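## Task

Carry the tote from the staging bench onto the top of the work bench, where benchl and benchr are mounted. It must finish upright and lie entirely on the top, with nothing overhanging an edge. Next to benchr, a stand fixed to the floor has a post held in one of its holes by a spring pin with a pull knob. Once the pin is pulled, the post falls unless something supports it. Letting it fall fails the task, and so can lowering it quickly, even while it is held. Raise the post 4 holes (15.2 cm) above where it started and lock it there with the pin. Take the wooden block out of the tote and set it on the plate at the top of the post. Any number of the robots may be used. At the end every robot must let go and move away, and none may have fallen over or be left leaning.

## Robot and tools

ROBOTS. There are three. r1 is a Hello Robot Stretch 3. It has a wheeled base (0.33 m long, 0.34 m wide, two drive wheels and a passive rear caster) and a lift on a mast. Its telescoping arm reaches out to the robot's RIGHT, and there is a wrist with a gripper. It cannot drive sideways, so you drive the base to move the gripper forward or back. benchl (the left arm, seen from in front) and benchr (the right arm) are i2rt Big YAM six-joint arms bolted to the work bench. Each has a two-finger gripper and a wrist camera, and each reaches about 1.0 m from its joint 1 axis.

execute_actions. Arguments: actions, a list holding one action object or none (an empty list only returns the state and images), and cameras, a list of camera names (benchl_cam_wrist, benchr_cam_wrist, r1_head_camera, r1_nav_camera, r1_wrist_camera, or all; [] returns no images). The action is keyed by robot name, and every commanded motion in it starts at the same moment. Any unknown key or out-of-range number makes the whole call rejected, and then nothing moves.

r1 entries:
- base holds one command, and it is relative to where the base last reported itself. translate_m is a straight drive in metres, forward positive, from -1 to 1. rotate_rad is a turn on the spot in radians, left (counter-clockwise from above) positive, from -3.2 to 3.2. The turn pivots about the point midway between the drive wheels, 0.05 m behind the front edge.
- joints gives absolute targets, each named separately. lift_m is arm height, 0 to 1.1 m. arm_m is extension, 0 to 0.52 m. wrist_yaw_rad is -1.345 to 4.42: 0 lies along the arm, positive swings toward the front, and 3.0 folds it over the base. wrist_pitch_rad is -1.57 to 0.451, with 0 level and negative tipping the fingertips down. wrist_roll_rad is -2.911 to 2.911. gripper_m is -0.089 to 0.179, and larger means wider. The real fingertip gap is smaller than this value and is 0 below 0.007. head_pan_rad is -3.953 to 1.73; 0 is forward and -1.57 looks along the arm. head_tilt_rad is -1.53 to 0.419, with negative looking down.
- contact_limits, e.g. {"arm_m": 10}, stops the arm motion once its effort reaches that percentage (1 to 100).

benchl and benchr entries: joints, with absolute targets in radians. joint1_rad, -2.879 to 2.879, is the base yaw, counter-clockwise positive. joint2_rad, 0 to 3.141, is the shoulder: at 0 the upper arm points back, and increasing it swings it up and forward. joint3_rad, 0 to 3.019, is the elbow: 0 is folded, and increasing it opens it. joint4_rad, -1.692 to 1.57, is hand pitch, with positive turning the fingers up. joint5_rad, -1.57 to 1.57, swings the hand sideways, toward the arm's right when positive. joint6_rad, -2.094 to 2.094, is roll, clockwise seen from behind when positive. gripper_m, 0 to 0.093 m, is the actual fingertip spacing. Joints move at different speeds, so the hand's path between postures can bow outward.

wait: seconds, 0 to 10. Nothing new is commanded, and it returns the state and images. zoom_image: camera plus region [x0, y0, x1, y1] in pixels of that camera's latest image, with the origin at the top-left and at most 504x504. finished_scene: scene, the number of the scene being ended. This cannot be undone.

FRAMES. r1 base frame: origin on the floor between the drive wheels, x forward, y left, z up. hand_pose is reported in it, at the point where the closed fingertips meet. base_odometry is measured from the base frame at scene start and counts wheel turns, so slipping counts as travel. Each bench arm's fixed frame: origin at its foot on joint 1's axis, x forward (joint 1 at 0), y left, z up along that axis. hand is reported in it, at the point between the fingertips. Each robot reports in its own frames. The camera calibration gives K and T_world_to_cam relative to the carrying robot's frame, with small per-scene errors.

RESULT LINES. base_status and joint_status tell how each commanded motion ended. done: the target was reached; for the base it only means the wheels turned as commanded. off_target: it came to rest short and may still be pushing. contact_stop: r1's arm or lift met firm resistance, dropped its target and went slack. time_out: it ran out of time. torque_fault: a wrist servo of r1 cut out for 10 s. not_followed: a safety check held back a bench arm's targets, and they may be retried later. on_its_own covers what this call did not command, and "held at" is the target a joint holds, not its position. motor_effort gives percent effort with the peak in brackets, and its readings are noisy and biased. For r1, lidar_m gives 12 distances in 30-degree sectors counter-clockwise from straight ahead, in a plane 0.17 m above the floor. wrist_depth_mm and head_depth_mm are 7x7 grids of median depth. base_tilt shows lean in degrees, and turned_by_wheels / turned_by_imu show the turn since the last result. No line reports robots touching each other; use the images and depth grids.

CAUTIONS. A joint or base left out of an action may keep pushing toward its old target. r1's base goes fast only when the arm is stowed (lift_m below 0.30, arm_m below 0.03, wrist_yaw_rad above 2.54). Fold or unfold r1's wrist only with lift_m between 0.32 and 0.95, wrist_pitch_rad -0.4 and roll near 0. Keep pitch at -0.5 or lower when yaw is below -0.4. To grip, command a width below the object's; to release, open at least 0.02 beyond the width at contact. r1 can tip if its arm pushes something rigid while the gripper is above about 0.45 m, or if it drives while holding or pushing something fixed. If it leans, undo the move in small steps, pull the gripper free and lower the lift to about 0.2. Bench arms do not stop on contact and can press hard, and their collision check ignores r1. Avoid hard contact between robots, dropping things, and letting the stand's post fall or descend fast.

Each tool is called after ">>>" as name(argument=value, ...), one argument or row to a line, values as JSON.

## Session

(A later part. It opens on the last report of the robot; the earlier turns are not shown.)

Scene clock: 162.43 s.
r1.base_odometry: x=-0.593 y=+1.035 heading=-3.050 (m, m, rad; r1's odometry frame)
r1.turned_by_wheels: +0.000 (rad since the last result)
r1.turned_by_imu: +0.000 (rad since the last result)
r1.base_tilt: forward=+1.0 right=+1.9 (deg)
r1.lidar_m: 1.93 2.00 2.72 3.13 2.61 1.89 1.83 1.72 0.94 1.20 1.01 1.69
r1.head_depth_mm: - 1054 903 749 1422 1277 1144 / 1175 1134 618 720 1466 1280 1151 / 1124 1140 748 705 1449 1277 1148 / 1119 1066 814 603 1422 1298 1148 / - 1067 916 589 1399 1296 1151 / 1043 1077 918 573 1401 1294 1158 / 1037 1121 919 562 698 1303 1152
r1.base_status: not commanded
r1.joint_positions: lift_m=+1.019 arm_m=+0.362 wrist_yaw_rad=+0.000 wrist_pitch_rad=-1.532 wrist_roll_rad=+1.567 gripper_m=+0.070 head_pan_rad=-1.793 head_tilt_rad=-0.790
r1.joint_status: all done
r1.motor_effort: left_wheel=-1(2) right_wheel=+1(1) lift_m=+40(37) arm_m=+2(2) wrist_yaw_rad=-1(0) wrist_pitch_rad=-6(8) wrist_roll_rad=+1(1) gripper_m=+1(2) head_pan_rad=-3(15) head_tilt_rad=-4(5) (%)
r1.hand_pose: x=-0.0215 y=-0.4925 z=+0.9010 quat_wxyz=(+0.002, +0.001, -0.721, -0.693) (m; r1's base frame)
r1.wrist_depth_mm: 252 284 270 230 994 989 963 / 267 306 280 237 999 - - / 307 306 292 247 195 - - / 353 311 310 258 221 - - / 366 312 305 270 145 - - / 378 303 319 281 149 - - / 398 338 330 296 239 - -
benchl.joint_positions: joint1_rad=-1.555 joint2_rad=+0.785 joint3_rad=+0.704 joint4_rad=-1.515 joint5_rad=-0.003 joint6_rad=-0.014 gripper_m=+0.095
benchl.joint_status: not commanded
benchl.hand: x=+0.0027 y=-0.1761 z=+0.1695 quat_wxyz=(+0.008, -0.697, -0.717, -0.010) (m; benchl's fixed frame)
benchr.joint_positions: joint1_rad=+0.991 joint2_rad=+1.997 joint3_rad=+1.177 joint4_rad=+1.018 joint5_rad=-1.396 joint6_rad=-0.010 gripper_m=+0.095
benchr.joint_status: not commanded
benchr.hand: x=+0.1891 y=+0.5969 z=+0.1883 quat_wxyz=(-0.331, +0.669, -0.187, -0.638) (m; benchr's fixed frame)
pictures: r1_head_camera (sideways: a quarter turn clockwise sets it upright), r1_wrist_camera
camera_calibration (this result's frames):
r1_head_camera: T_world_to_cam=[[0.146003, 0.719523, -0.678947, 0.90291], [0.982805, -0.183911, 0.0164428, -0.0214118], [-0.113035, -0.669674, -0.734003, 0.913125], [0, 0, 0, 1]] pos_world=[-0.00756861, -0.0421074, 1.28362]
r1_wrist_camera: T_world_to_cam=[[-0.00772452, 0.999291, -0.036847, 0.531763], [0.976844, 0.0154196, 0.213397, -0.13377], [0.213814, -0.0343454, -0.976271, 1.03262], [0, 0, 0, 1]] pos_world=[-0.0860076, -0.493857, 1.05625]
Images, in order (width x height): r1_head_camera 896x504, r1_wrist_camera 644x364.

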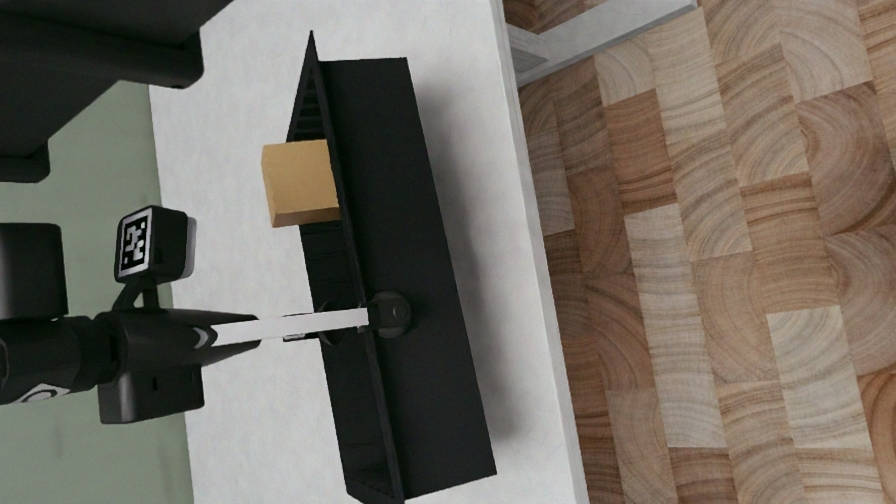

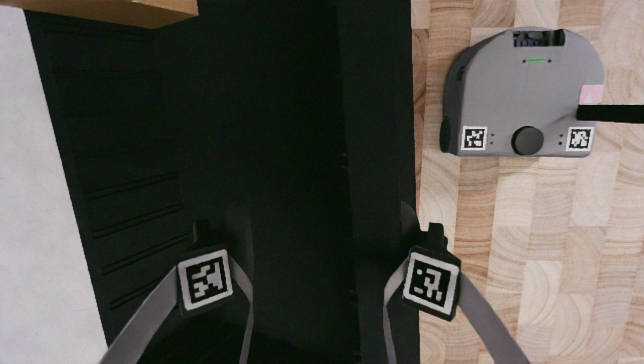

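Hooked the flange. Lower again.

>>> execute_actions(
  actions=[
    {"r1":{"joints":{"lift_m":0.90}}},
  ],
  cameras=["r1_wrist_camera"],
)

>>> execute_actions(
  actions=[
    {"r1":{"joints":{"gripper_m":0.1,"arm_m":0.345}}},
  ],
  cameras=["r1_head_camera","r1_wrist_camera"],
)

Scene clock: 169.03 s.
r1.base_odometry: x=-0.593 y=+1.035 heading=-3.050 (m, m, rad; r1's odometry frame)
r1.turned_by_wheels: +0.000 (rad since the last result)
r1.turned_by_imu: +0.001 (rad since the last result)
r1.base_tilt: forward=+1.1 right=+1.9 (deg)
r1.lidar_m: 1.93 2.00 2.72 3.14 2.62 1.90 1.83 1.72 0.94 1.20 1.01 1.69
r1.head_depth_mm: 1154 1129 956 - - 1257 1141 / 1130 1175 - - 1444 1287 1139 / 1100 - 823 704 1459 1287 1150 / 1052 - 859 707 1419 1289 1145 / 1035 - - 757 1405 1298 1146 / 1042 1125 837 757 1391 1296 1160 / 1030 1117 897 695 698 1296 1161
r1.base_status: not commanded
r1.joint_positions: lift_m=+0.901 arm_m=+0.362 wrist_yaw_rad=+0.000 wrist_pitch_rad=-1.553 wrist_roll_rad=+1.567 gripper_m=+0.070 head_pan_rad=-1.793 head_tilt_rad=-0.790
r1.joint_status: all done
r1.motor_effort: left_wheel=-2(1) right_wheel=+1(1) lift_m=+11(34) arm_m=+2(2) wrist_yaw_rad=+0(0) wrist_pitch_rad=+1(6) wrist_roll_rad=+1(1) gripper_m=-1(1) head_pan_rad=-3(3) head_tilt_rad=-5(5) (%)
r1.hand_pose: x=-0.0215 y=-0.4869 z=+0.7828 quat_wxyz=(+0.001, +0.001, -0.713, -0.701) (m; r1's base frame)
r1.wrist_depth_mm: 202 201 200 198 120 876 860 / 209 207 207 205 123 - - / 214 213 214 211 128 - - / 223 223 221 219 133 996 952 / 231 229 226 226 136 995 - / 239 239 240 232 142 - - / 247 249 246 244 - - -
benchl.joint_positions: joint1_rad=-1.555 joint2_rad=+0.785 joint3_rad=+0.704 joint4_rad=-1.515 joint5_rad=-0.003 joint6_rad=-0.014 gripper_m=+0.095
benchl.joint_status: not commanded
benchl.hand: x=+0.0027 y=-0.1761 z=+0.1695 quat_wxyz=(+0.008, -0.697, -0.717, -0.010) (m; benchl's fixed frame)
benchr.joint_positions: joint1_rad=+0.991 joint2_rad=+1.997 joint3_rad=+1.177 joint4_rad=+1.018 joint5_rad=-1.396 joint6_rad=-0.010 gripper_m=+0.095
benchr.joint_status: not commanded
benchr.hand: x=+0.1891 y=+0.5969 z=+0.1883 quat_wxyz=(-0.331, +0.669, -0.187, -0.638) (m; benchr's fixed frame)
pictures: r1_wrist_camera
camera_calibration (this result's frames):
r1_wrist_camera: T_world_to_cam=[[-0.00770989, 0.999852, -0.0153607, 0.505344], [0.976844, 0.0108152, 0.213678, -0.111087], [0.213813, -0.0133575, -0.976783, 0.928003], [0, 0, 0, 1]] pos_world=[-0.0860074, -0.491672, 0.937957]
Images, in order (width x height): r1_wrist_camera 644x364.

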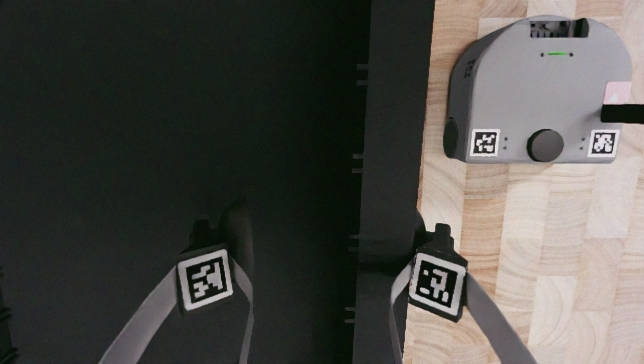

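Scene clock: 170.00 s.
r1.base_odometry: x=-0.593 y=+1.035 heading=-3.050 (m, m, rad; r1's odometry frame)
r1.turned_by_wheels: +0.000 (rad since the last result)
r1.turned_by_imu: +0.000 (rad since the last result)
r1.base_tilt: forward=+1.0 right=+1.8 (deg)
r1.lidar_m: 1.93 2.00 2.72 3.14 2.62 1.90 1.83 1.72 0.94 1.20 1.01 1.69
r1.head_depth_mm: 1155 1130 952 - - 1248 1139 / 1135 1171 - - 1441 1291 1149 / 1099 - 813 705 1439 1287 1142 / 1062 - 859 709 1419 1295 1147 / 1047 - - 726 1422 1291 1151 / 1047 1131 840 758 1401 1303 1160 / 1033 1116 892 695 697 1299 1158
r1.base_status: not commanded
r1.joint_positions: lift_m=+0.901 arm_m=+0.345 wrist_yaw_rad=+0.000 wrist_pitch_rad=-1.549 wrist_roll_rad=+1.567 gripper_m=+0.100 head_pan_rad=-1.793 head_tilt_rad=-0.790
r1.joint_status: all done
r1.motor_effort: left_wheel=-1(1) right_wheel=+1(2) lift_m=+12(11) arm_m=-2(3) wrist_yaw_rad=+0(1) wrist_pitch_rad=+0(1) wrist_roll_rad=+1(1) gripper_m=+0(79) head_pan_rad=-3(2) head_tilt_rad=-4(5) (%)
r1.hand_pose: x=-0.0215 y=-0.4713 z=+0.7827 quat_wxyz=(+0.002, +0.001, -0.714, -0.700) (m; r1's base frame)
r1.wrist_depth_mm: 202 202 201 174 873 871 860 / 209 207 206 161 907 - - / 216 215 212 210 938 - - / 223 222 221 133 956 950 966 / 230 230 228 137 - - 985 / 238 239 238 143 - - - / 246 250 247 148 - - -
benchl.joint_positions: joint1_rad=-1.555 joint2_rad=+0.785 joint3_rad=+0.704 joint4_rad=-1.515 joint5_rad=-0.003 joint6_rad=-0.014 gripper_m=+0.095
benchl.joint_status: not commanded
benchl.hand: x=+0.0027 y=-0.1761 z=+0.1695 quat_wxyz=(+0.008, -0.697, -0.717, -0.010) (m; benchl's fixed frame)
benchr.joint_positions: joint1_rad=+0.991 joint2_rad=+1.997 joint3_rad=+1.177 joint4_rad=+1.018 joint5_rad=-1.396 joint6_rad=-0.010 gripper_m=+0.095
benchr.joint_status: not commanded
benchr.hand: x=+0.1891 y=+0.5969 z=+0.1883 quat_wxyz=(-0.331, +0.669, -0.187, -0.638) (m; benchr's fixed frame)
pictures: r1_head_camera (sideways: a quarter turn clockwise sets it upright), r1_wrist_camera
camera_calibration (this result's frames):
r1_head_camera: T_world_to_cam=[[0.146024, 0.719519, -0.678947, 0.90291], [0.9828, -0.18394, 0.0164428, -0.0214118], [-0.113054, -0.66967, -0.734003, 0.913125], [0, 0, 0, 1]] pos_world=[-0.00756983, -0.042107, 1.28362]
r1_wrist_camera: T_world_to_cam=[[-0.00771135, 0.99979, -0.0189836, 0.492508], [0.976844, 0.0115908, 0.213638, -0.11084], [0.213813, -0.0168966, -0.976729, 0.926411], [0, 0, 0, 1]] pos_world=[-0.0860075, -0.475467, 0.937881]
Images, in order (width x height): r1_head_camera 896x504, r1_wrist_camera 644x364.

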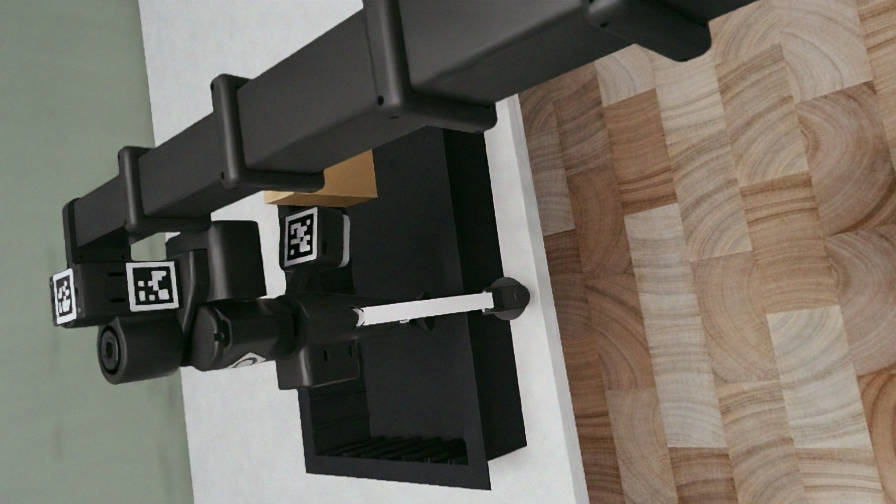

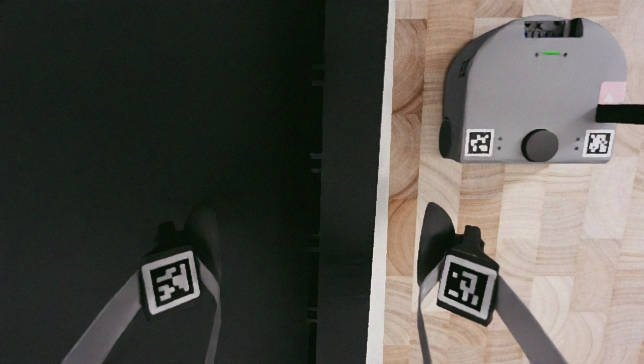

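>>> execute_actions(
  actions=[
    {"r1":{"base":{"translate_m":-0.085},"joints":{"lift_m":0.885,"arm_m":0.335}}},
  ],
  cameras=["r1_wrist_camera"],
)

>>> execute_actions(
  actions=[
    {"r1":{"joints":{"gripper_m":-0.042}}},
  ],
  cameras=["r1_wrist_camera"],
)

>>> execute_actions(
  actions=[
    {"r1":{"joints":{"lift_m":0.97,"wrist_pitch_rad":-1.25}}},
  ],
  cameras=["r1_head_camera","r1_wrist_camera","r1_nav_camera"],
)

Scene clock: 179.03 s.
r1.base_odometry: x=-0.508 y=+1.043 heading=-3.050 (m, m, rad; r1's odometry frame)
r1.turned_by_wheels: +0.000 (rad since the last result)
r1.turned_by_imu: +0.001 (rad since the last result)
r1.base_tilt: forward=+1.1 right=+1.9 (deg)
r1.lidar_m: 2.02 2.09 2.84 3.16 2.50 1.81 1.74 1.72 0.90 1.20 1.06 1.08
r1.head_depth_mm: 1163 1128 929 - - 1241 1143 / 1136 1158 - - 1431 1297 1142 / 1115 - 765 704 1453 1292 1150 / 1074 - 802 708 1409 1294 1147 / 1070 - - 755 1430 1296 1150 / 1051 1125 841 758 1395 1295 1152 / 1036 1109 838 760 684 1300 1158
r1.base_status: done
r1.joint_positions: lift_m=+0.886 arm_m=+0.335 wrist_yaw_rad=+0.000 wrist_pitch_rad=-1.549 wrist_roll_rad=+1.567 gripper_m=+0.100 head_pan_rad=-1.793 head_tilt_rad=-0.790
r1.joint_status: all done
r1.motor_effort: left_wheel=-2(5) right_wheel=+1(4) lift_m=+12(14) arm_m=-2(4) wrist_yaw_rad=+0(0) wrist_pitch_rad=+0(0) wrist_roll_rad=+1(1) gripper_m=+0(0) head_pan_rad=-3(2) head_tilt_rad=-4(5) (%)
r1.hand_pose: x=-0.0215 y=-0.4614 z=+0.7676 quat_wxyz=(+0.002, +0.001, -0.714, -0.700) (m; r1's base frame)
r1.wrist_depth_mm: 188 187 186 105 850 855 871 / 195 194 191 109 904 - - / 200 200 198 113 929 - - / 207 206 206 117 947 942 959 / 213 214 212 122 - 979 975 / 221 219 221 125 - - - / 231 231 228 130 - - -
benchl.joint_positions: joint1_rad=-1.555 joint2_rad=+0.785 joint3_rad=+0.704 joint4_rad=-1.515 joint5_rad=-0.003 joint6_rad=-0.014 gripper_m=+0.095
benchl.joint_status: not commanded
benchl.hand: x=+0.0027 y=-0.1761 z=+0.1695 quat_wxyz=(+0.008, -0.697, -0.717, -0.010) (m; benchl's fixed frame)
benchr.joint_positions: joint1_rad=+0.991 joint2_rad=+1.997 joint3_rad=+1.177 joint4_rad=+1.018 joint5_rad=-1.396 joint6_rad=-0.010 gripper_m=+0.095
benchr.joint_status: not commanded
benchr.hand: x=+0.1891 y=+0.5969 z=+0.1883 quat_wxyz=(-0.331, +0.669, -0.187, -0.638) (m; benchr's fixed frame)
pictures: r1_wrist_camera
camera_calibration (this result's frames):
r1_wrist_camera: T_world_to_cam=[[-0.00771158, 0.999785, -0.019227, 0.482476], [0.976844, 0.0116431, 0.213635, -0.10772], [0.213813, -0.0171343, -0.976724, 0.911796], [0, 0, 0, 1]] pos_world=[-0.0860075, -0.465495, 0.922862]
Images, in order (width x height): r1_wrist_camera 644x364.

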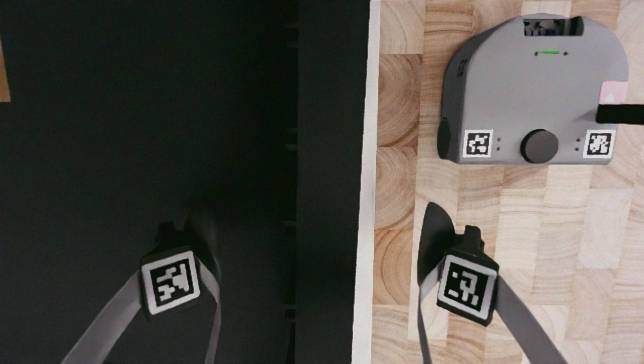

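Scene clock: 180.93 s.
r1.base_odometry: x=-0.508 y=+1.043 heading=-3.050 (m, m, rad; r1's odometry frame)
r1.turned_by_wheels: +0.000 (rad since the last result)
r1.turned_by_imu: +0.000 (rad since the last result)
r1.base_tilt: forward=+1.0 right=+1.9 (deg)
r1.lidar_m: 2.02 2.09 2.84 3.15 2.49 1.81 1.74 1.72 0.89 1.20 1.07 1.08
r1.head_depth_mm: 1160 1131 927 - - 1242 1142 / 1134 1153 - - 1432 1293 1143 / 1104 - 767 705 1449 1297 1147 / 1074 - 813 707 1414 1293 1151 / 1060 - - 696 1429 1301 1152 / 1057 1126 839 757 1397 1297 1154 / 1036 1116 841 761 683 1288 1159
r1.base_status: not commanded
r1.joint_positions: lift_m=+0.886 arm_m=+0.335 wrist_yaw_rad=-0.002 wrist_pitch_rad=-1.545 wrist_roll_rad=+1.572 gripper_m=-0.041 head_pan_rad=-1.793 head_tilt_rad=-0.790
r1.joint_status: all done
r1.motor_effort: left_wheel=-2(2) right_wheel=+2(1) lift_m=+13(12) arm_m=-1(2) wrist_yaw_rad=+2(2) wrist_pitch_rad=-2(2) wrist_roll_rad=-1(1) gripper_m=-24(98) head_pan_rad=-3(2) head_tilt_rad=-4(4) (%)
r1.hand_pose: x=-0.0215 y=-0.4624 z=+0.7675 quat_wxyz=(-0.001, -0.002, -0.716, -0.698) (m; r1's base frame)
r1.wrist_depth_mm: 190 187 186 105 883 858 839 / 194 193 192 109 909 - - / 200 200 198 112 893 - - / 208 207 205 116 961 944 961 / 215 215 212 119 - 979 972 / 224 222 - 124 - - - / 230 231 226 130 - - -
benchl.joint_positions: joint1_rad=-1.555 joint2_rad=+0.785 joint3_rad=+0.704 joint4_rad=-1.515 joint5_rad=-0.003 joint6_rad=-0.014 gripper_m=+0.095
benchl.joint_status: not commanded
benchl.hand: x=+0.0027 y=-0.1761 z=+0.1695 quat_wxyz=(+0.008, -0.697, -0.717, -0.010) (m; benchl's fixed frame)
benchr.joint_positions: joint1_rad=+0.991 joint2_rad=+1.997 joint3_rad=+1.177 joint4_rad=+1.018 joint5_rad=-1.396 joint6_rad=-0.010 gripper_m=+0.095
benchr.joint_status: not commanded
benchr.hand: x=+0.1891 y=+0.5969 z=+0.1883 quat_wxyz=(-0.331, +0.669, -0.187, -0.638) (m; benchr's fixed frame)
pictures: r1_wrist_camera
camera_calibration (this result's frames):
r1_wrist_camera: T_world_to_cam=[[-0.000679621, 0.999718, -0.0237432, 0.487152], [0.976883, 0.00573944, 0.213699, -0.110499], [0.213775, -0.0230491, -0.976611, 0.908827], [0, 0, 0, 1]] pos_world=[-0.0860092, -0.465433, 0.922751]
Images, in order (width x height): r1_wrist_camera 644x364.

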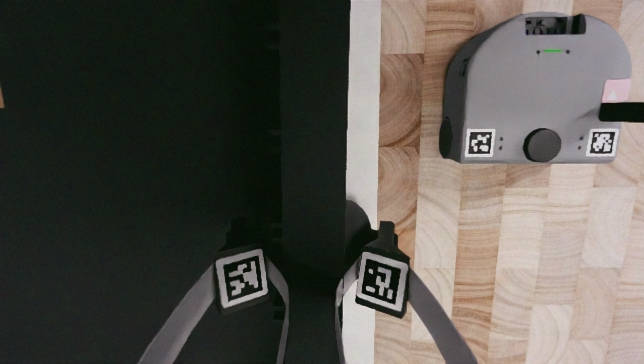

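Scene clock: 182.53 s.
r1.base_odometry: x=-0.508 y=+1.043 heading=-3.050 (m, m, rad; r1's odometry frame)
r1.turned_by_wheels: +0.000 (rad since the last result)
r1.turned_by_imu: +0.000 (rad since the last result)
r1.base_tilt: forward=+1.1 right=+1.9 (deg)
r1.lidar_m: 2.02 2.09 2.84 3.15 2.49 1.81 1.74 1.72 0.89 1.20 1.07 1.08
r1.head_depth_mm: 1134 - - 734 1465 1274 1146 / - - 895 753 1435 1286 1151 / - 1099 788 739 1444 1293 1151 / - - 783 722 1420 1296 1151 / - - 833 708 1418 1301 1152 / 1060 1139 836 656 1403 1298 1152 / 1032 1114 832 642 696 1306 1152
r1.base_status: not commanded
r1.joint_positions: lift_m=+0.969 arm_m=+0.335 wrist_yaw_rad=-0.001 wrist_pitch_rad=-1.288 wrist_roll_rad=+1.572 gripper_m=-0.038 head_pan_rad=-1.793 head_tilt_rad=-0.790
r1.joint_status: all done
r1.motor_effort: left_wheel=-1(2) right_wheel=+2(2) lift_m=+42(46) arm_m=-1(1) wrist_yaw_rad=+0(2) wrist_pitch_rad=+10(10) wrist_roll_rad=-1(2) gripper_m=-20(25) head_pan_rad=-3(3) head_tilt_rad=-4(5) (%)
r1.hand_pose: x=-0.0216 y=-0.5283 z=+0.8550 quat_wxyz=(+0.000, -0.001, -0.800, -0.601) (m; r1's base frame)
r1.wrist_depth_mm: 207 248 255 120 250 248 807 / 211 249 264 125 261 846 - / 270 308 276 129 267 883 - / 287 324 285 132 272 915 860 / 410 327 307 133 284 949 917 / 431 328 345 139 294 995 936 / 448 334 322 182 305 - 952
benchl.joint_positions: joint1_rad=-1.555 joint2_rad=+0.785 joint3_rad=+0.704 joint4_rad=-1.515 joint5_rad=-0.003 joint6_rad=-0.014 gripper_m=+0.095
benchl.joint_status: not commanded
benchl.hand: x=+0.0027 y=-0.1761 z=+0.1695 quat_wxyz=(+0.008, -0.697, -0.717, -0.010) (m; benchl's fixed frame)
benchr.joint_positions: joint1_rad=+0.991 joint2_rad=+1.997 joint3_rad=+1.177 joint4_rad=+1.018 joint5_rad=-1.396 joint6_rad=-0.010 gripper_m=+0.095
benchr.joint_status: not commanded
benchr.hand: x=+0.1891 y=+0.5969 z=+0.1883 quat_wxyz=(-0.331, +0.669, -0.187, -0.638) (m; benchr's fixed frame)
pictures: r1_head_camera (sideways: a quarter turn clockwise sets it upright), r1_nav_camera (sideways: a quarter turn counterclockwise sets it upright), r1_wrist_camera
camera_calibration (this result's frames):
r1_head_camera: T_world_to_cam=[[0.146102, 0.719504, -0.678947, 0.902909], [0.98278, -0.184047, 0.0164428, -0.0214117], [-0.113127, -0.669657, -0.734003, 0.913126], [0, 0, 0, 1]] pos_world=[-0.00757443, -0.0421055, 1.28362]
r1_nav_camera: T_world_to_cam=[[-0.143473, -0.692174, 0.707327, -0.877522], [-0.972482, 0.231169, 0.0289607, 0.0214554], [-0.183558, -0.683708, -0.706293, 0.880041], [0, 0, 0, 1]] pos_world=[0.0565032, -0.010667, 1.24164]
r1_wrist_camera: T_world_to_cam=[[-0.00244439, 0.960792, -0.277258, 0.75123], [0.976899, 0.0615408, 0.204647, -0.0915366], [0.213686, -0.270353, -0.938748, 0.829754], [0, 0, 0, 1]] pos_world=[-0.0860485, -0.491817, 1.00595]
Images, in order (width x height): r1_head_camera 896x504, r1_nav_camera 672x504, r1_wrist_camera 644x364.

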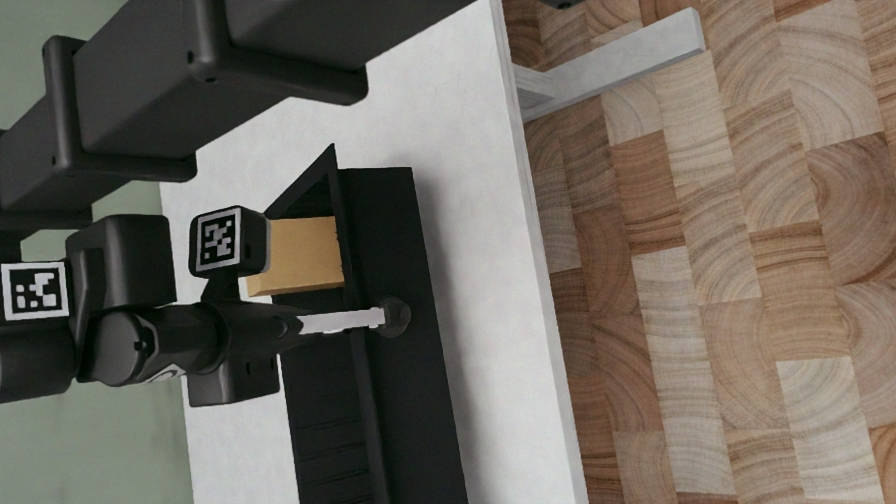

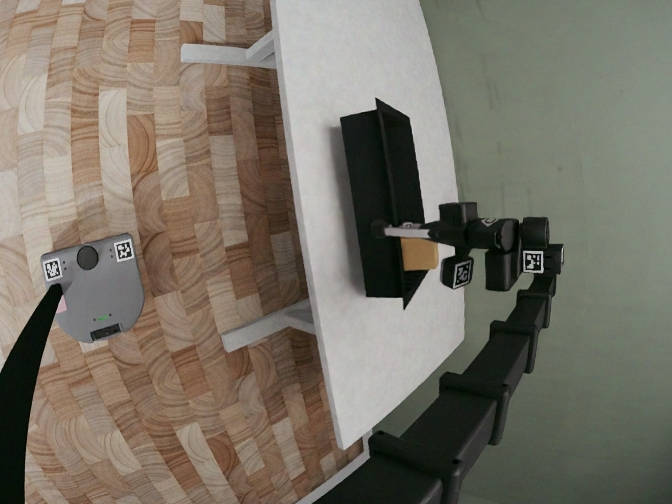

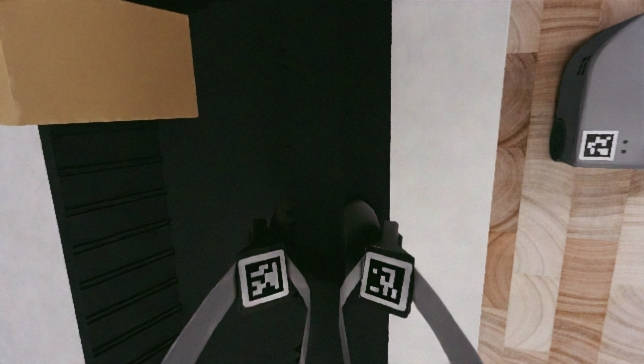

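>>> execute_actions(
  actions=[
    {"r1":{"joints":{"lift_m":1.0,"wrist_pitch_rad":-0.95,"arm_m":0.27,"head_pan_rad":-1.5,"head_tilt_rad":-0.7}}},
  ],
  cameras=["r1_head_camera","r1_wrist_camera","r1_nav_camera"],
)

Scene clock: 188.47 s.
r1.base_odometry: x=-0.508 y=+1.043 heading=-3.050 (m, m, rad; r1's odometry frame)
r1.turned_by_wheels: +0.000 (rad since the last result)
r1.turned_by_imu: +0.001 (rad since the last result)
r1.base_tilt: forward=+1.1 right=+1.9 (deg)
r1.lidar_m: 2.02 2.09 2.84 3.14 2.50 1.81 1.74 1.72 0.89 1.20 1.07 1.08
r1.head_depth_mm: - - 740 623 703 1335 1175 / 988 - 765 627 703 1346 1171 / 1039 1154 825 698 706 1342 1174 / 1048 1183 818 636 724 1341 1177 / 1059 1198 821 640 728 1353 1179 / 1071 1208 795 769 729 1344 1186 / 1083 1226 1046 838 733 1351 1183
r1.base_status: not commanded
r1.joint_positions: lift_m=+0.999 arm_m=+0.270 wrist_yaw_rad=+0.000 wrist_pitch_rad=-1.032 wrist_roll_rad=+1.571 gripper_m=-0.035 head_pan_rad=-1.507 head_tilt_rad=-0.705
r1.joint_status: wrist_pitch_rad off_target (ended at -1.032, target -0.950); the others done
r1.on_its_own: gripper_m is held at -0.036, not at your -0.042, by its stall guard, which is not easing now
r1.motor_effort: left_wheel=-1(2) right_wheel=+1(2) lift_m=+42(42) arm_m=-2(4) wrist_yaw_rad=+0(2) wrist_pitch_rad=+24(29) wrist_roll_rad=-1(2) gripper_m=-23(24) head_pan_rad=+2(18) head_tilt_rad=+2(12) (%)
r1.hand_pose: x=-0.0215 y=-0.5259 z=+0.9055 quat_wxyz=(+0.000, +0.000, -0.870, -0.494) (m; r1's base frame)
r1.wrist_depth_mm: 224 247 277 129 284 263 787 / 230 251 287 151 292 273 795 / 614 299 303 154 298 279 835 / 647 319 326 139 308 291 848 / 672 332 359 136 326 299 863 / 668 347 369 143 326 314 890 / 684 351 357 175 224 316 910
benchl.joint_positions: joint1_rad=-1.555 joint2_rad=+0.785 joint3_rad=+0.704 joint4_rad=-1.515 joint5_rad=-0.003 joint6_rad=-0.014 gripper_m=+0.095
benchl.joint_status: not commanded
benchl.hand: x=+0.0027 y=-0.1761 z=+0.1695 quat_wxyz=(+0.008, -0.697, -0.717, -0.010) (m; benchl's fixed frame)
benchr.joint_positions: joint1_rad=+0.991 joint2_rad=+1.997 joint3_rad=+1.177 joint4_rad=+1.018 joint5_rad=-1.396 joint6_rad=-0.010 gripper_m=+0.095
benchr.joint_status: not commanded
benchr.hand: x=+0.1891 y=+0.5969 z=+0.1883 quat_wxyz=(-0.331, +0.669, -0.187, -0.638) (m; benchr's fixed frame)
pictures: r1_head_camera (sideways: a quarter turn clockwise sets it upright), r1_nav_camera (sideways: a quarter turn counterclockwise sets it upright), r1_wrist_camera
camera_calibration (this result's frames):
r1_head_camera: T_world_to_cam=[[-0.058801, 0.670785, -0.739317, 0.982834], [0.994721, 0.10176, 0.0132125, -0.0172806], [0.0840954, -0.734638, -0.673227, 0.832878], [0, 0, 0, 1]] pos_world=[0.00493983, -0.0456481, 1.28757]
r1_nav_camera: T_world_to_cam=[[0.0534708, -0.641496, 0.76526, -0.954229], [-0.998363, -0.049942, 0.0278933, 0.0229998], [0.0203252, -0.765499, -0.643116, 0.796623], [0, 0, 0, 1]] pos_world=[0.057794, -0.0011718, 1.24191]
r1_wrist_camera: T_world_to_cam=[[-0.00416228, 0.859301, -0.511453, 0.921503], [0.976868, 0.112846, 0.181645, -0.0542198], [0.213803, -0.498866, -0.839894, 0.668087], [0, 0, 0, 1]] pos_world=[-0.0860378, -0.452445, 1.04228]
Images, in order (width x height): r1_head_camera 896x504, r1_nav_camera 672x504, r1_wrist_camera 644x364.

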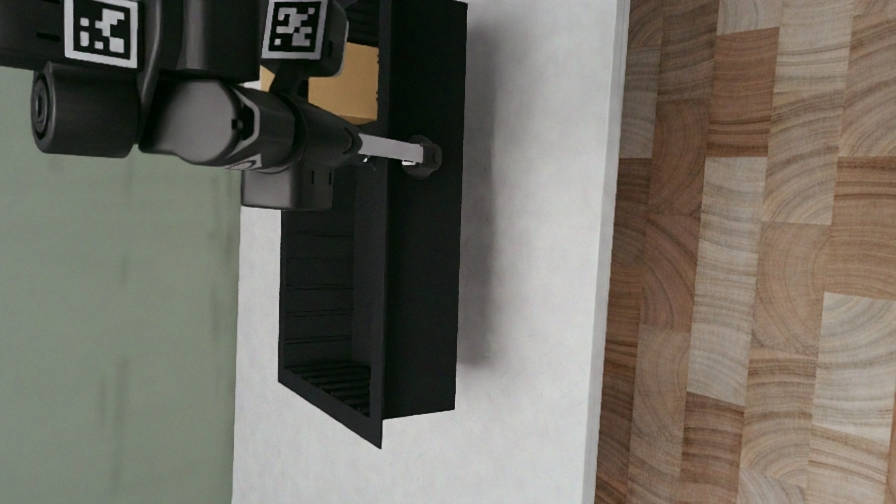

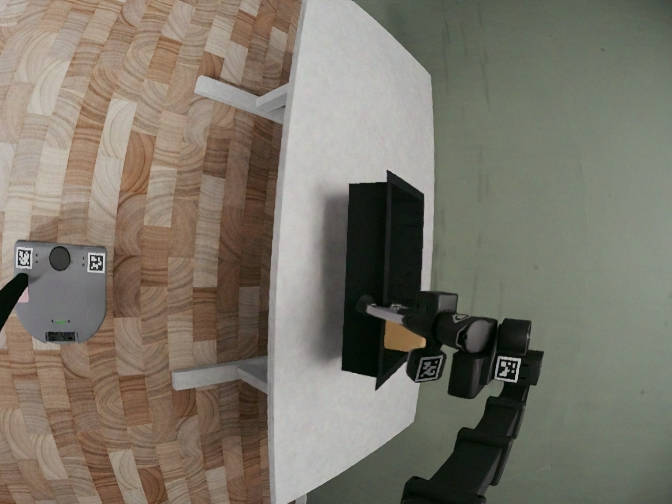

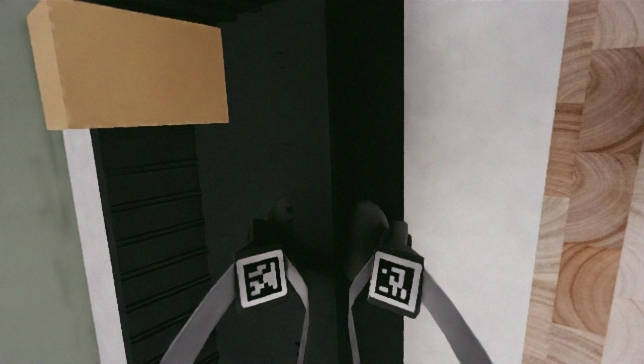

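>>> execute_actions(
  actions=[
    {"r1":{"joints":{"lift_m":1.04,"arm_m":0.05},"base":{"rotate_rad":1.545}}},
  ],
  cameras=["r1_nav_camera"],
)

>>> execute_actions(
  actions=[
    {"r1":{"base":{"translate_m":1.0}}},
  ],
  cameras=["r1_nav_camera"],
)

>>> execute_actions(
  actions=[
    {"r1":{"base":{"translate_m":1.0},"joints":{"head_pan_rad":-0.5,"head_tilt_rad":-0.6}}},
  ],
  cameras=["r1_nav_camera","r1_head_camera"],
)

Scene clock: 212.67 s.
r1.base_odometry: x=-0.508 y=+1.043 heading=-1.505 (m, m, rad; r1's odometry frame)
r1.turned_by_wheels: +1.545 (rad since the last result)
r1.turned_by_imu: +1.562 (rad since the last result)
r1.base_tilt: forward=+1.0 right=+1.9 (deg)
r1.lidar_m: 3.14 2.58 1.83 1.74 1.78 0.90 1.20 1.09 1.07 2.02 2.07 2.74
r1.head_depth_mm: 1710 - - - 424 1316 1173 / 1720 - - - 431 1321 1180 / 1786 1994 2197 - 432 1349 1176 / 1794 2007 2208 632 433 1342 1184 / 1796 2022 2225 636 436 1350 1189 / 1802 2052 2257 635 441 1344 1176 / 1813 2067 2264 543 446 1357 1189
r1.base_status: done
r1.joint_positions: lift_m=+1.039 arm_m=+0.050 wrist_yaw_rad=+0.002 wrist_pitch_rad=-1.029 wrist_roll_rad=+1.572 gripper_m=-0.035 head_pan_rad=-1.507 head_tilt_rad=-0.704
r1.joint_status: all done
r1.on_its_own: gripper_m is held at -0.036, not at your -0.042, by its stall guard, which is not easing now
r1.motor_effort: left_wheel=-3(8) right_wheel=+3(9) lift_m=+42(44) arm_m=-2(3) wrist_yaw_rad=-2(3) wrist_pitch_rad=+22(23) wrist_roll_rad=-1(1) gripper_m=-22(23) head_pan_rad=+2(2) head_tilt_rad=+2(2) (%)
r1.hand_pose: x=-0.0213 y=-0.3065 z=+0.9458 quat_wxyz=(+0.000, +0.000, -0.870, -0.492) (m; r1's base frame)
r1.wrist_depth_mm: 225 246 276 144 968 917 845 / 248 252 285 147 - 955 - / - 307 309 134 - 963 - / - 329 330 138 - 976 878 / - 338 356 136 - - 915 / - 348 373 143 - - 933 / - 360 367 179 228 - 960
benchl.joint_positions: joint1_rad=-1.555 joint2_rad=+0.785 joint3_rad=+0.704 joint4_rad=-1.515 joint5_rad=-0.003 joint6_rad=-0.014 gripper_m=+0.095
benchl.joint_status: not commanded
benchl.hand: x=+0.0027 y=-0.1761 z=+0.1695 quat_wxyz=(+0.008, -0.697, -0.717, -0.010) (m; benchl's fixed frame)
benchr.joint_positions: joint1_rad=+0.991 joint2_rad=+1.997 joint3_rad=+1.177 joint4_rad=+1.018 joint5_rad=-1.396 joint6_rad=-0.010 gripper_m=+0.095
benchr.joint_status: not commanded
benchr.hand: x=+0.1891 y=+0.5969 z=+0.1883 quat_wxyz=(-0.331, +0.669, -0.187, -0.638) (m; benchr's fixed frame)
pictures: r1_nav_camera (sideways: a quarter turn counterclockwise sets it upright)
camera_calibration (this result's frames):
r1_nav_camera: T_world_to_cam=[[0.0535763, -0.64133, 0.765392, -0.954401], [-0.998354, -0.050116, 0.0278905, 0.0230034], [0.0204714, -0.765626, -0.64296, 0.796418], [0, 0, 0, 1]] pos_world=[0.057795, -0.00117473, 1.24191]
Images, in order (width x height): r1_nav_camera 672x504.

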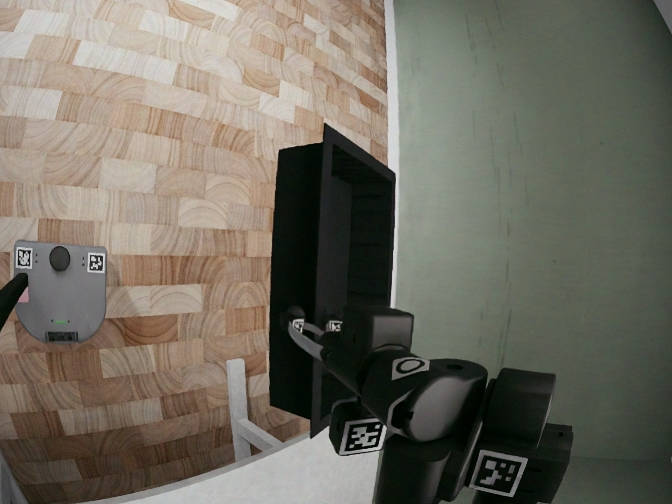

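Scene clock: 224.07 s.
r1.base_odometry: x=-0.443 y=+0.045 heading=-1.505 (m, m, rad; r1's odometry frame)
r1.turned_by_wheels: +0.000 (rad since the last result)
r1.turned_by_imu: +0.001 (rad since the last result)
r1.base_tilt: forward=+1.2 right=+1.9 (deg)
r1.lidar_m: 2.16 2.28 1.87 1.78 1.83 2.30 1.84 1.90 2.08 1.97 2.03 2.35
r1.head_depth_mm: 1661 - - - 425 1321 1177 / 1697 - - - 431 1310 1175 / 1743 1963 2182 - 431 1345 1176 / 1731 1986 2219 631 432 1349 1176 / 1756 1987 2227 634 436 1351 1184 / 1778 2001 2206 632 439 1353 1182 / 1781 2017 2227 544 443 1363 1182
r1.base_status: done
r1.joint_positions: lift_m=+1.039 arm_m=+0.050 wrist_yaw_rad=+0.001 wrist_pitch_rad=-1.029 wrist_roll_rad=+1.572 gripper_m=-0.035 head_pan_rad=-1.507 head_tilt_rad=-0.704
r1.joint_status: not commanded
r1.on_its_own: gripper_m is held at -0.036, not at your -0.042, by its stall guard, which is not easing now
r1.motor_effort: left_wheel=-3(4) right_wheel=+3(6) lift_m=+43(42) arm_m=-2(2) wrist_yaw_rad=-1(1) wrist_pitch_rad=+22(23) wrist_roll_rad=-1(1) gripper_m=-23(23) head_pan_rad=+2(2) head_tilt_rad=+2(2) (%)
r1.hand_pose: x=-0.0214 y=-0.3065 z=+0.9458 quat_wxyz=(+0.000, +0.000, -0.870, -0.492) (m; r1's base frame)
r1.wrist_depth_mm: 225 248 276 144 975 915 845 / 250 253 286 149 - 931 - / - 298 301 136 - 959 - / - 328 331 138 - 996 872 / - 336 361 136 - - 884 / - 345 369 143 - - 913 / - 353 365 178 226 - 948
benchl.joint_positions: joint1_rad=-1.555 joint2_rad=+0.785 joint3_rad=+0.704 joint4_rad=-1.515 joint5_rad=-0.003 joint6_rad=-0.014 gripper_m=+0.095
benchl.joint_status: not commanded
benchl.hand: x=+0.0027 y=-0.1761 z=+0.1695 quat_wxyz=(+0.008, -0.697, -0.717, -0.010) (m; benchl's fixed frame)
benchr.joint_positions: joint1_rad=+0.991 joint2_rad=+1.997 joint3_rad=+1.177 joint4_rad=+1.018 joint5_rad=-1.396 joint6_rad=-0.010 gripper_m=+0.095
benchr.joint_status: not commanded
benchr.hand: x=+0.1891 y=+0.5969 z=+0.1883 quat_wxyz=(-0.331, +0.669, -0.187, -0.638) (m; benchr's fixed frame)
pictures: r1_nav_camera (sideways: a quarter turn counterclockwise sets it upright)
camera_calibration (this result's frames):
r1_nav_camera: T_world_to_cam=[[0.0535763, -0.64133, 0.765392, -0.954401], [-0.998354, -0.0501161, 0.0278905, 0.0230034], [0.0204715, -0.765626, -0.64296, 0.796418], [0, 0, 0, 1]] pos_world=[0.057795, -0.00117473, 1.24191]
Images, in order (width x height): r1_nav_camera 672x504.

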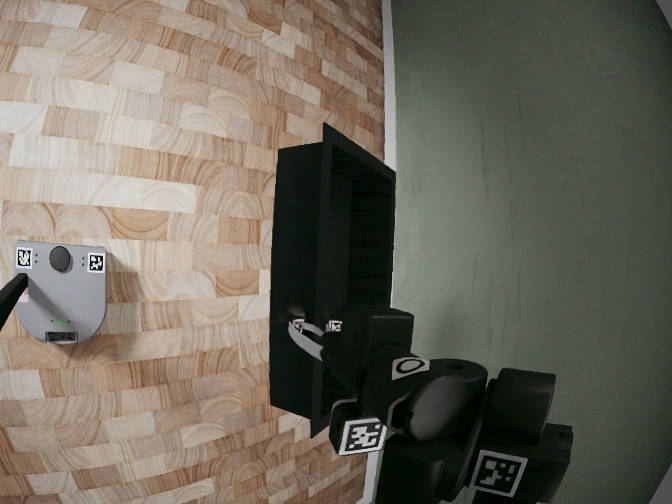

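Scene clock: 235.47 s.
r1.base_odometry: x=-0.377 y=-0.953 heading=-1.505 (m, m, rad; r1's odometry frame)
r1.turned_by_wheels: +0.000 (rad since the last result)
r1.turned_by_imu: +0.001 (rad since the last result)
r1.base_tilt: forward=+1.1 right=+1.9 (deg)
r1.lidar_m: 1.19 1.42 1.93 1.83 1.87 2.48 2.81 2.83 2.03 1.93 1.98 1.20
r1.head_depth_mm: 1823 2098 2406 2118 1693 1411 1218 / 1719 1932 2207 2112 1702 1426 1220 / 1645 1802 2051 2033 1701 1417 1216 / 1548 1362 1872 1918 1711 1430 1227 / 1478 1040 1244 1514 1627 1432 1231 / 1376 1544 1244 1055 1721 1430 1236 / 1293 1465 1256 985 1720 1428 1237
r1.base_status: done
r1.joint_positions: lift_m=+1.039 arm_m=+0.050 wrist_yaw_rad=+0.001 wrist_pitch_rad=-1.029 wrist_roll_rad=+1.572 gripper_m=-0.035 head_pan_rad=-0.507 head_tilt_rad=-0.606
r1.joint_status: all done
r1.on_its_own: gripper_m is held at -0.036, not at your -0.042, by its stall guard, which is not easing now
r1.motor_effort: left_wheel=-3(5) right_wheel=+3(7) lift_m=+42(42) arm_m=-2(2) wrist_yaw_rad=-1(1) wrist_pitch_rad=+23(23) wrist_roll_rad=-1(1) gripper_m=-23(23) head_pan_rad=+2(34) head_tilt_rad=+3(13) (%)
r1.hand_pose: x=-0.0214 y=-0.3065 z=+0.9458 quat_wxyz=(+0.000, +0.000, -0.870, -0.492) (m; r1's base frame)
r1.wrist_depth_mm: 226 248 276 145 973 922 827 / 249 250 288 149 995 925 - / - 302 300 135 - 962 - / - 324 333 138 - 990 867 / - 334 357 136 - - 902 / - 349 373 143 - - 922 / - 358 364 179 226 - 940
benchl.joint_positions: joint1_rad=-1.555 joint2_rad=+0.785 joint3_rad=+0.704 joint4_rad=-1.515 joint5_rad=-0.003 joint6_rad=-0.014 gripper_m=+0.095
benchl.joint_status: not commanded
benchl.hand: x=+0.0027 y=-0.1761 z=+0.1695 quat_wxyz=(+0.008, -0.697, -0.717, -0.010) (m; benchl's fixed frame)
benchr.joint_positions: joint1_rad=+0.991 joint2_rad=+1.997 joint3_rad=+1.177 joint4_rad=+1.018 joint5_rad=-1.396 joint6_rad=-0.010 gripper_m=+0.095
benchr.joint_status: not commanded
benchr.hand: x=+0.1891 y=+0.5969 z=+0.1883 quat_wxyz=(-0.331, +0.669, -0.187, -0.638) (m; benchr's fixed frame)
pictures: r1_head_camera (sideways: a quarter turn clockwise sets it upright), r1_nav_camera (sideways: a quarter turn counterclockwise sets it upright)
camera_calibration (this result's frames):
r1_head_camera: T_world_to_cam=[[-0.529584, 0.275954, -0.802116, 1.06756], [0.450884, 0.892533, 0.00937148, -0.0089641], [0.718502, -0.356698, -0.597094, 0.729973], [0, 0, 0, 1]] pos_world=[0.0449188, -0.0262169, 1.29226]
r1_nav_camera: T_world_to_cam=[[0.499948, -0.26344, 0.825016, -1.03485], [-0.499776, -0.865752, 0.0264097, 0.0218863], [0.707302, -0.425527, -0.564492, 0.69015], [0, 0, 0, 1]] pos_world=[0.0401653, 0.0400045, 1.24277]
Images, in order (width x height): r1_head_camera 896x504, r1_nav_camera 672x504.

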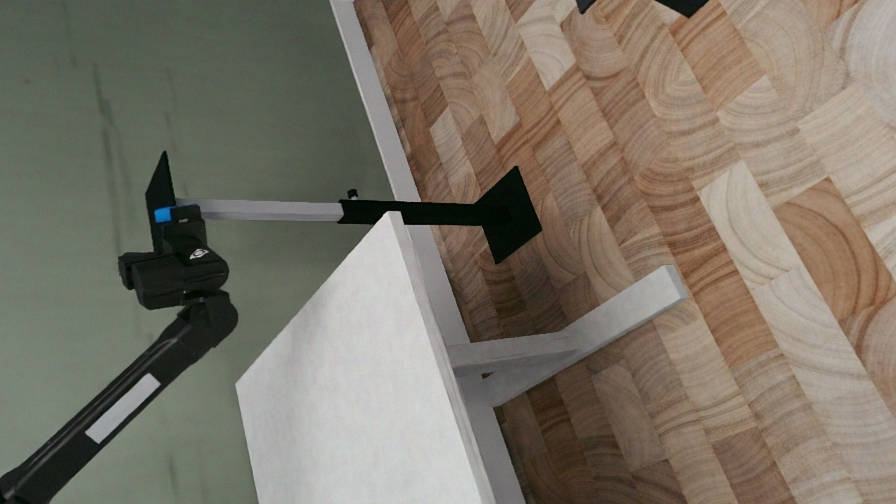

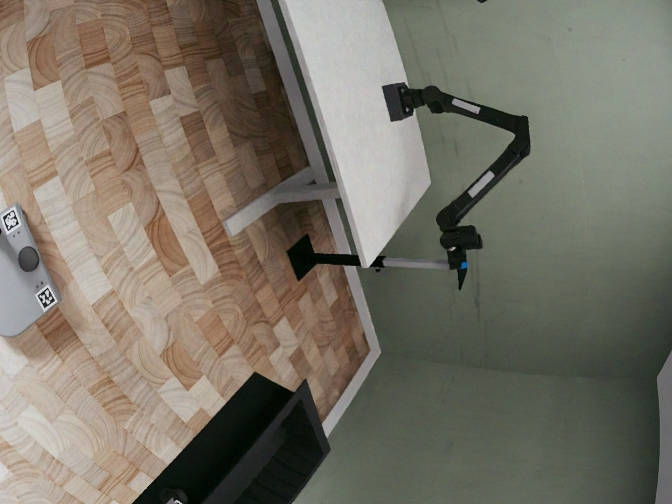

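>>> execute_actions(
  actions=[
    {"r1":{"base":{"translate_m":0.36},"joints":{"head_pan_rad":-1.5,"head_tilt_rad":-0.75}},"benchr":{"joints":{"joint2_rad":0.9,"joint3_rad":0.8,"joint4_rad":-0.3,"joint5_rad":0}}},
  ],
  cameras=[],
)

>>> execute_actions(
  actions=[
    {"r1":{"base":{"rotate_rad":1.59}},"benchr":{"joints":{"joint1_rad":1.55}}},
  ],
  cameras=["r1_nav_camera","r1_head_camera","benchr_cam_wrist"],
)

Scene clock: 255.70 s.
r1.base_odometry: x=-0.354 y=-1.312 heading=-1.506 (m, m, rad; r1's odometry frame)
r1.turned_by_wheels: +0.000 (rad since the last result)
r1.turned_by_imu: +0.001 (rad since the last result)
r1.base_tilt: forward=+1.1 right=+2.0 (deg)
r1.lidar_m: 1.21 1.24 1.17 1.85 1.89 2.52 3.15 2.86 2.01 1.91 1.81 0.85
r1.head_depth_mm: - - - - 430 1321 1157 / 1630 - - - 446 1319 1166 / 1697 1930 2079 - 443 1320 1163 / 1693 1935 2134 627 439 1320 1163 / 1726 1963 2130 623 443 1317 1165 / 1720 1962 2147 602 448 1323 1173 / 1741 1998 2183 508 453 1334 1169
r1.base_status: done
r1.joint_positions: lift_m=+1.039 arm_m=+0.050 wrist_yaw_rad=+0.001 wrist_pitch_rad=-1.029 wrist_roll_rad=+1.572 gripper_m=-0.035 head_pan_rad=-1.493 head_tilt_rad=-0.740
r1.joint_status: all done
r1.on_its_own: gripper_m is held at -0.036, not at your -0.042, by its stall guard, which is not easing now
r1.motor_effort: left_wheel=-3(5) right_wheel=+3(8) lift_m=+42(42) arm_m=-2(2) wrist_yaw_rad=-1(1) wrist_pitch_rad=+22(23) wrist_roll_rad=-1(1) gripper_m=-23(22) head_pan_rad=-3(31) head_tilt_rad=-4(18) (%)
r1.hand_pose: x=-0.0214 y=-0.3065 z=+0.9458 quat_wxyz=(+0.000, +0.000, -0.870, -0.492) (m; r1's base frame)
r1.wrist_depth_mm: 226 248 277 145 994 919 843 / 251 251 288 149 - 940 - / - 302 302 136 - 982 - / - 327 332 138 - 993 891 / - 334 359 136 - - 883 / - 351 373 143 - - 917 / - 359 364 179 227 - 940
benchl.joint_positions: joint1_rad=-1.555 joint2_rad=+0.785 joint3_rad=+0.704 joint4_rad=-1.515 joint5_rad=-0.003 joint6_rad=-0.014 gripper_m=+0.095
benchl.joint_status: not commanded
benchl.hand: x=+0.0027 y=-0.1761 z=+0.1695 quat_wxyz=(+0.008, -0.697, -0.717, -0.010) (m; benchl's fixed frame)
benchr.joint_positions: joint1_rad=+0.991 joint2_rad=+0.894 joint3_rad=+0.803 joint4_rad=-0.281 joint5_rad=-0.004 joint6_rad=-0.010 gripper_m=+0.095
benchr.joint_status: all done
benchr.hand: x=+0.2448 y=+0.3741 z=+0.3444 quat_wxyz=(-0.497, +0.397, -0.724, -0.267) (m; benchr's fixed frame)
pictures: none
No camera images: the call's "cameras" was empty. Leave "cameras" out to get every camera's image.

Scene clock: 259.17 s.
r1.base_odometry: x=-0.354 y=-1.312 heading=+0.084 (m, m, rad; r1's odometry frame)
r1.turned_by_wheels: +1.590 (rad since the last result)
r1.turned_by_imu: +1.607 (rad since the last result)
r1.base_tilt: forward=+1.1 right=+1.9 (deg)
r1.lidar_m: 1.85 1.90 2.53 3.16 2.82 2.01 1.92 1.79 0.85 1.21 1.25 1.16
r1.head_depth_mm: - - - - 430 1298 1162 / 1023 - - - 446 1315 1165 / 1012 945 954 - 443 1323 1168 / 1057 1178 981 627 440 1320 1163 / 1082 1174 985 624 444 1325 1163 / 1091 1181 987 600 450 1325 1169 / 1095 1206 990 509 457 1329 1172
r1.base_status: done
r1.joint_positions: lift_m=+1.039 arm_m=+0.050 wrist_yaw_rad=+0.002 wrist_pitch_rad=-1.029 wrist_roll_rad=+1.572 gripper_m=-0.035 head_pan_rad=-1.493 head_tilt_rad=-0.741
r1.joint_status: not commanded
r1.on_its_own: gripper_m is held at -0.036, not at your -0.042, by its stall guard, which is not easing now
r1.motor_effort: left_wheel=-3(8) right_wheel=+3(8) lift_m=+42(42) arm_m=-2(2) wrist_yaw_rad=-2(3) wrist_pitch_rad=+22(22) wrist_roll_rad=-1(1) gripper_m=-23(23) head_pan_rad=-3(3) head_tilt_rad=-4(5) (%)
r1.hand_pose: x=-0.0213 y=-0.3065 z=+0.9458 quat_wxyz=(+0.000, +0.000, -0.870, -0.492) (m; r1's base frame)
r1.wrist_depth_mm: 223 246 274 145 982 930 844 / 235 249 285 147 - 961 - / 608 304 306 134 - 980 - / 638 329 332 137 - 984 866 / 826 338 361 137 - - 903 / 860 347 374 143 - - 930 / 869 357 363 180 228 - 942
benchl.joint_positions: joint1_rad=-1.555 joint2_rad=+0.785 joint3_rad=+0.704 joint4_rad=-1.515 joint5_rad=-0.003 joint6_rad=-0.014 gripper_m=+0.095
benchl.joint_status: not commanded
benchl.hand: x=+0.0027 y=-0.1761 z=+0.1695 quat_wxyz=(+0.008, -0.697, -0.717, -0.010) (m; benchl's fixed frame)
benchr.joint_positions: joint1_rad=+1.543 joint2_rad=+0.894 joint3_rad=+0.803 joint4_rad=-0.281 joint5_rad=-0.001 joint6_rad=-0.010 gripper_m=+0.095
benchr.joint_status: all done
benchr.hand: x=+0.0127 y=+0.4469 z=+0.3444 quat_wxyz=(-0.406, +0.579, -0.589, -0.392) (m; benchr's fixed frame)
pictures: benchr_cam_wrist, r1_head_camera (sideways: a quarter turn clockwise sets it upright), r1_nav_camera (sideways: a quarter turn counterclockwise sets it upright)
camera_calibration (this result's frames):
benchr_cam_wrist: T_world_to_cam=[[0.999665, -0.0239644, 0.0097859, -0.00493596], [-0.0147384, -0.837723, -0.545897, 0.569151], [0.0212799, 0.54557, -0.837795, 0.17032], [0, 0, 0, 1]] pos_world=[0.00969826, 0.383751, 0.453439]
r1_head_camera: T_world_to_cam=[[-0.0703101, 0.695937, -0.714652, 0.950759], [0.993222, 0.115316, 0.0145796, -0.0190506], [0.0925574, -0.708783, -0.699328, 0.866774], [0, 0, 0, 1]] pos_world=[0.00554305, -0.0451169, 1.2859]
r1_nav_camera: T_world_to_cam=[[0.0646402, -0.667676, 0.741641, -0.923511], [-0.997478, -0.0650611, 0.0283661, 0.0223802], [0.0293126, -0.741604, -0.670197, 0.831794], [0, 0, 0, 1]] pos_world=[0.0576376, 0.00171147, 1.24174]
Images, in order (width x height): benchr_cam_wrist 504x504, r1_head_camera 896x504, r1_nav_camera 672x504.

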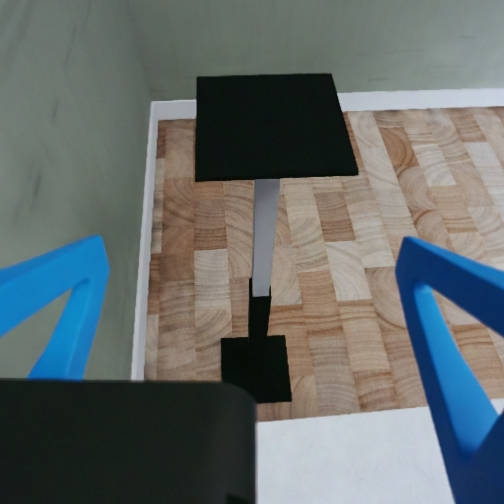

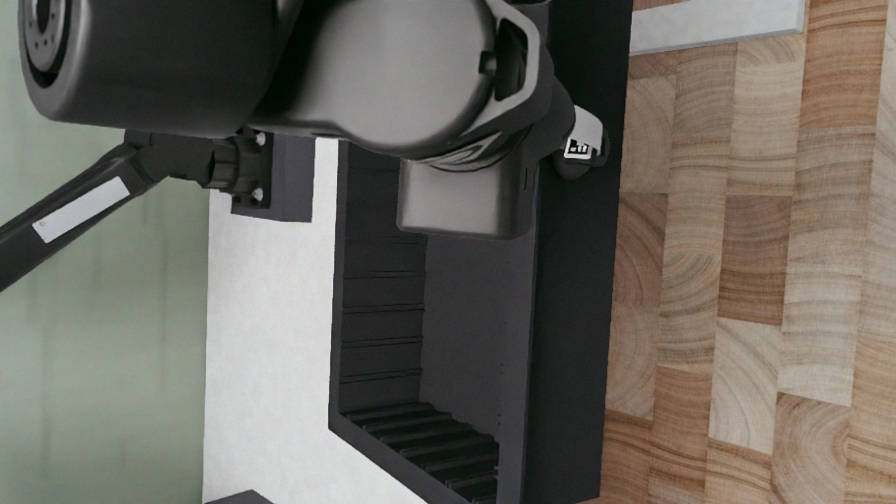

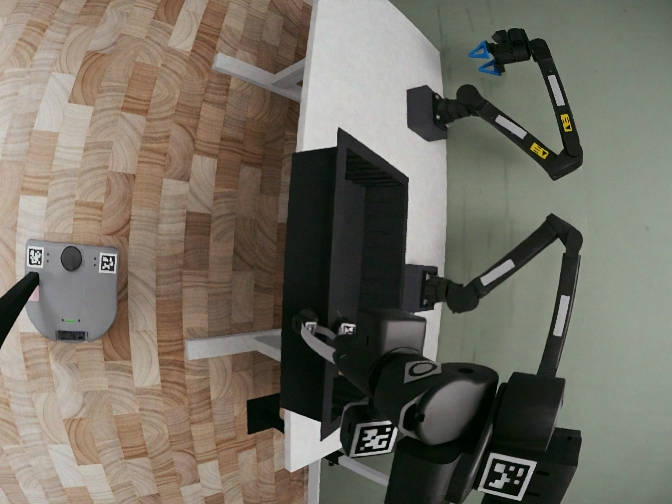

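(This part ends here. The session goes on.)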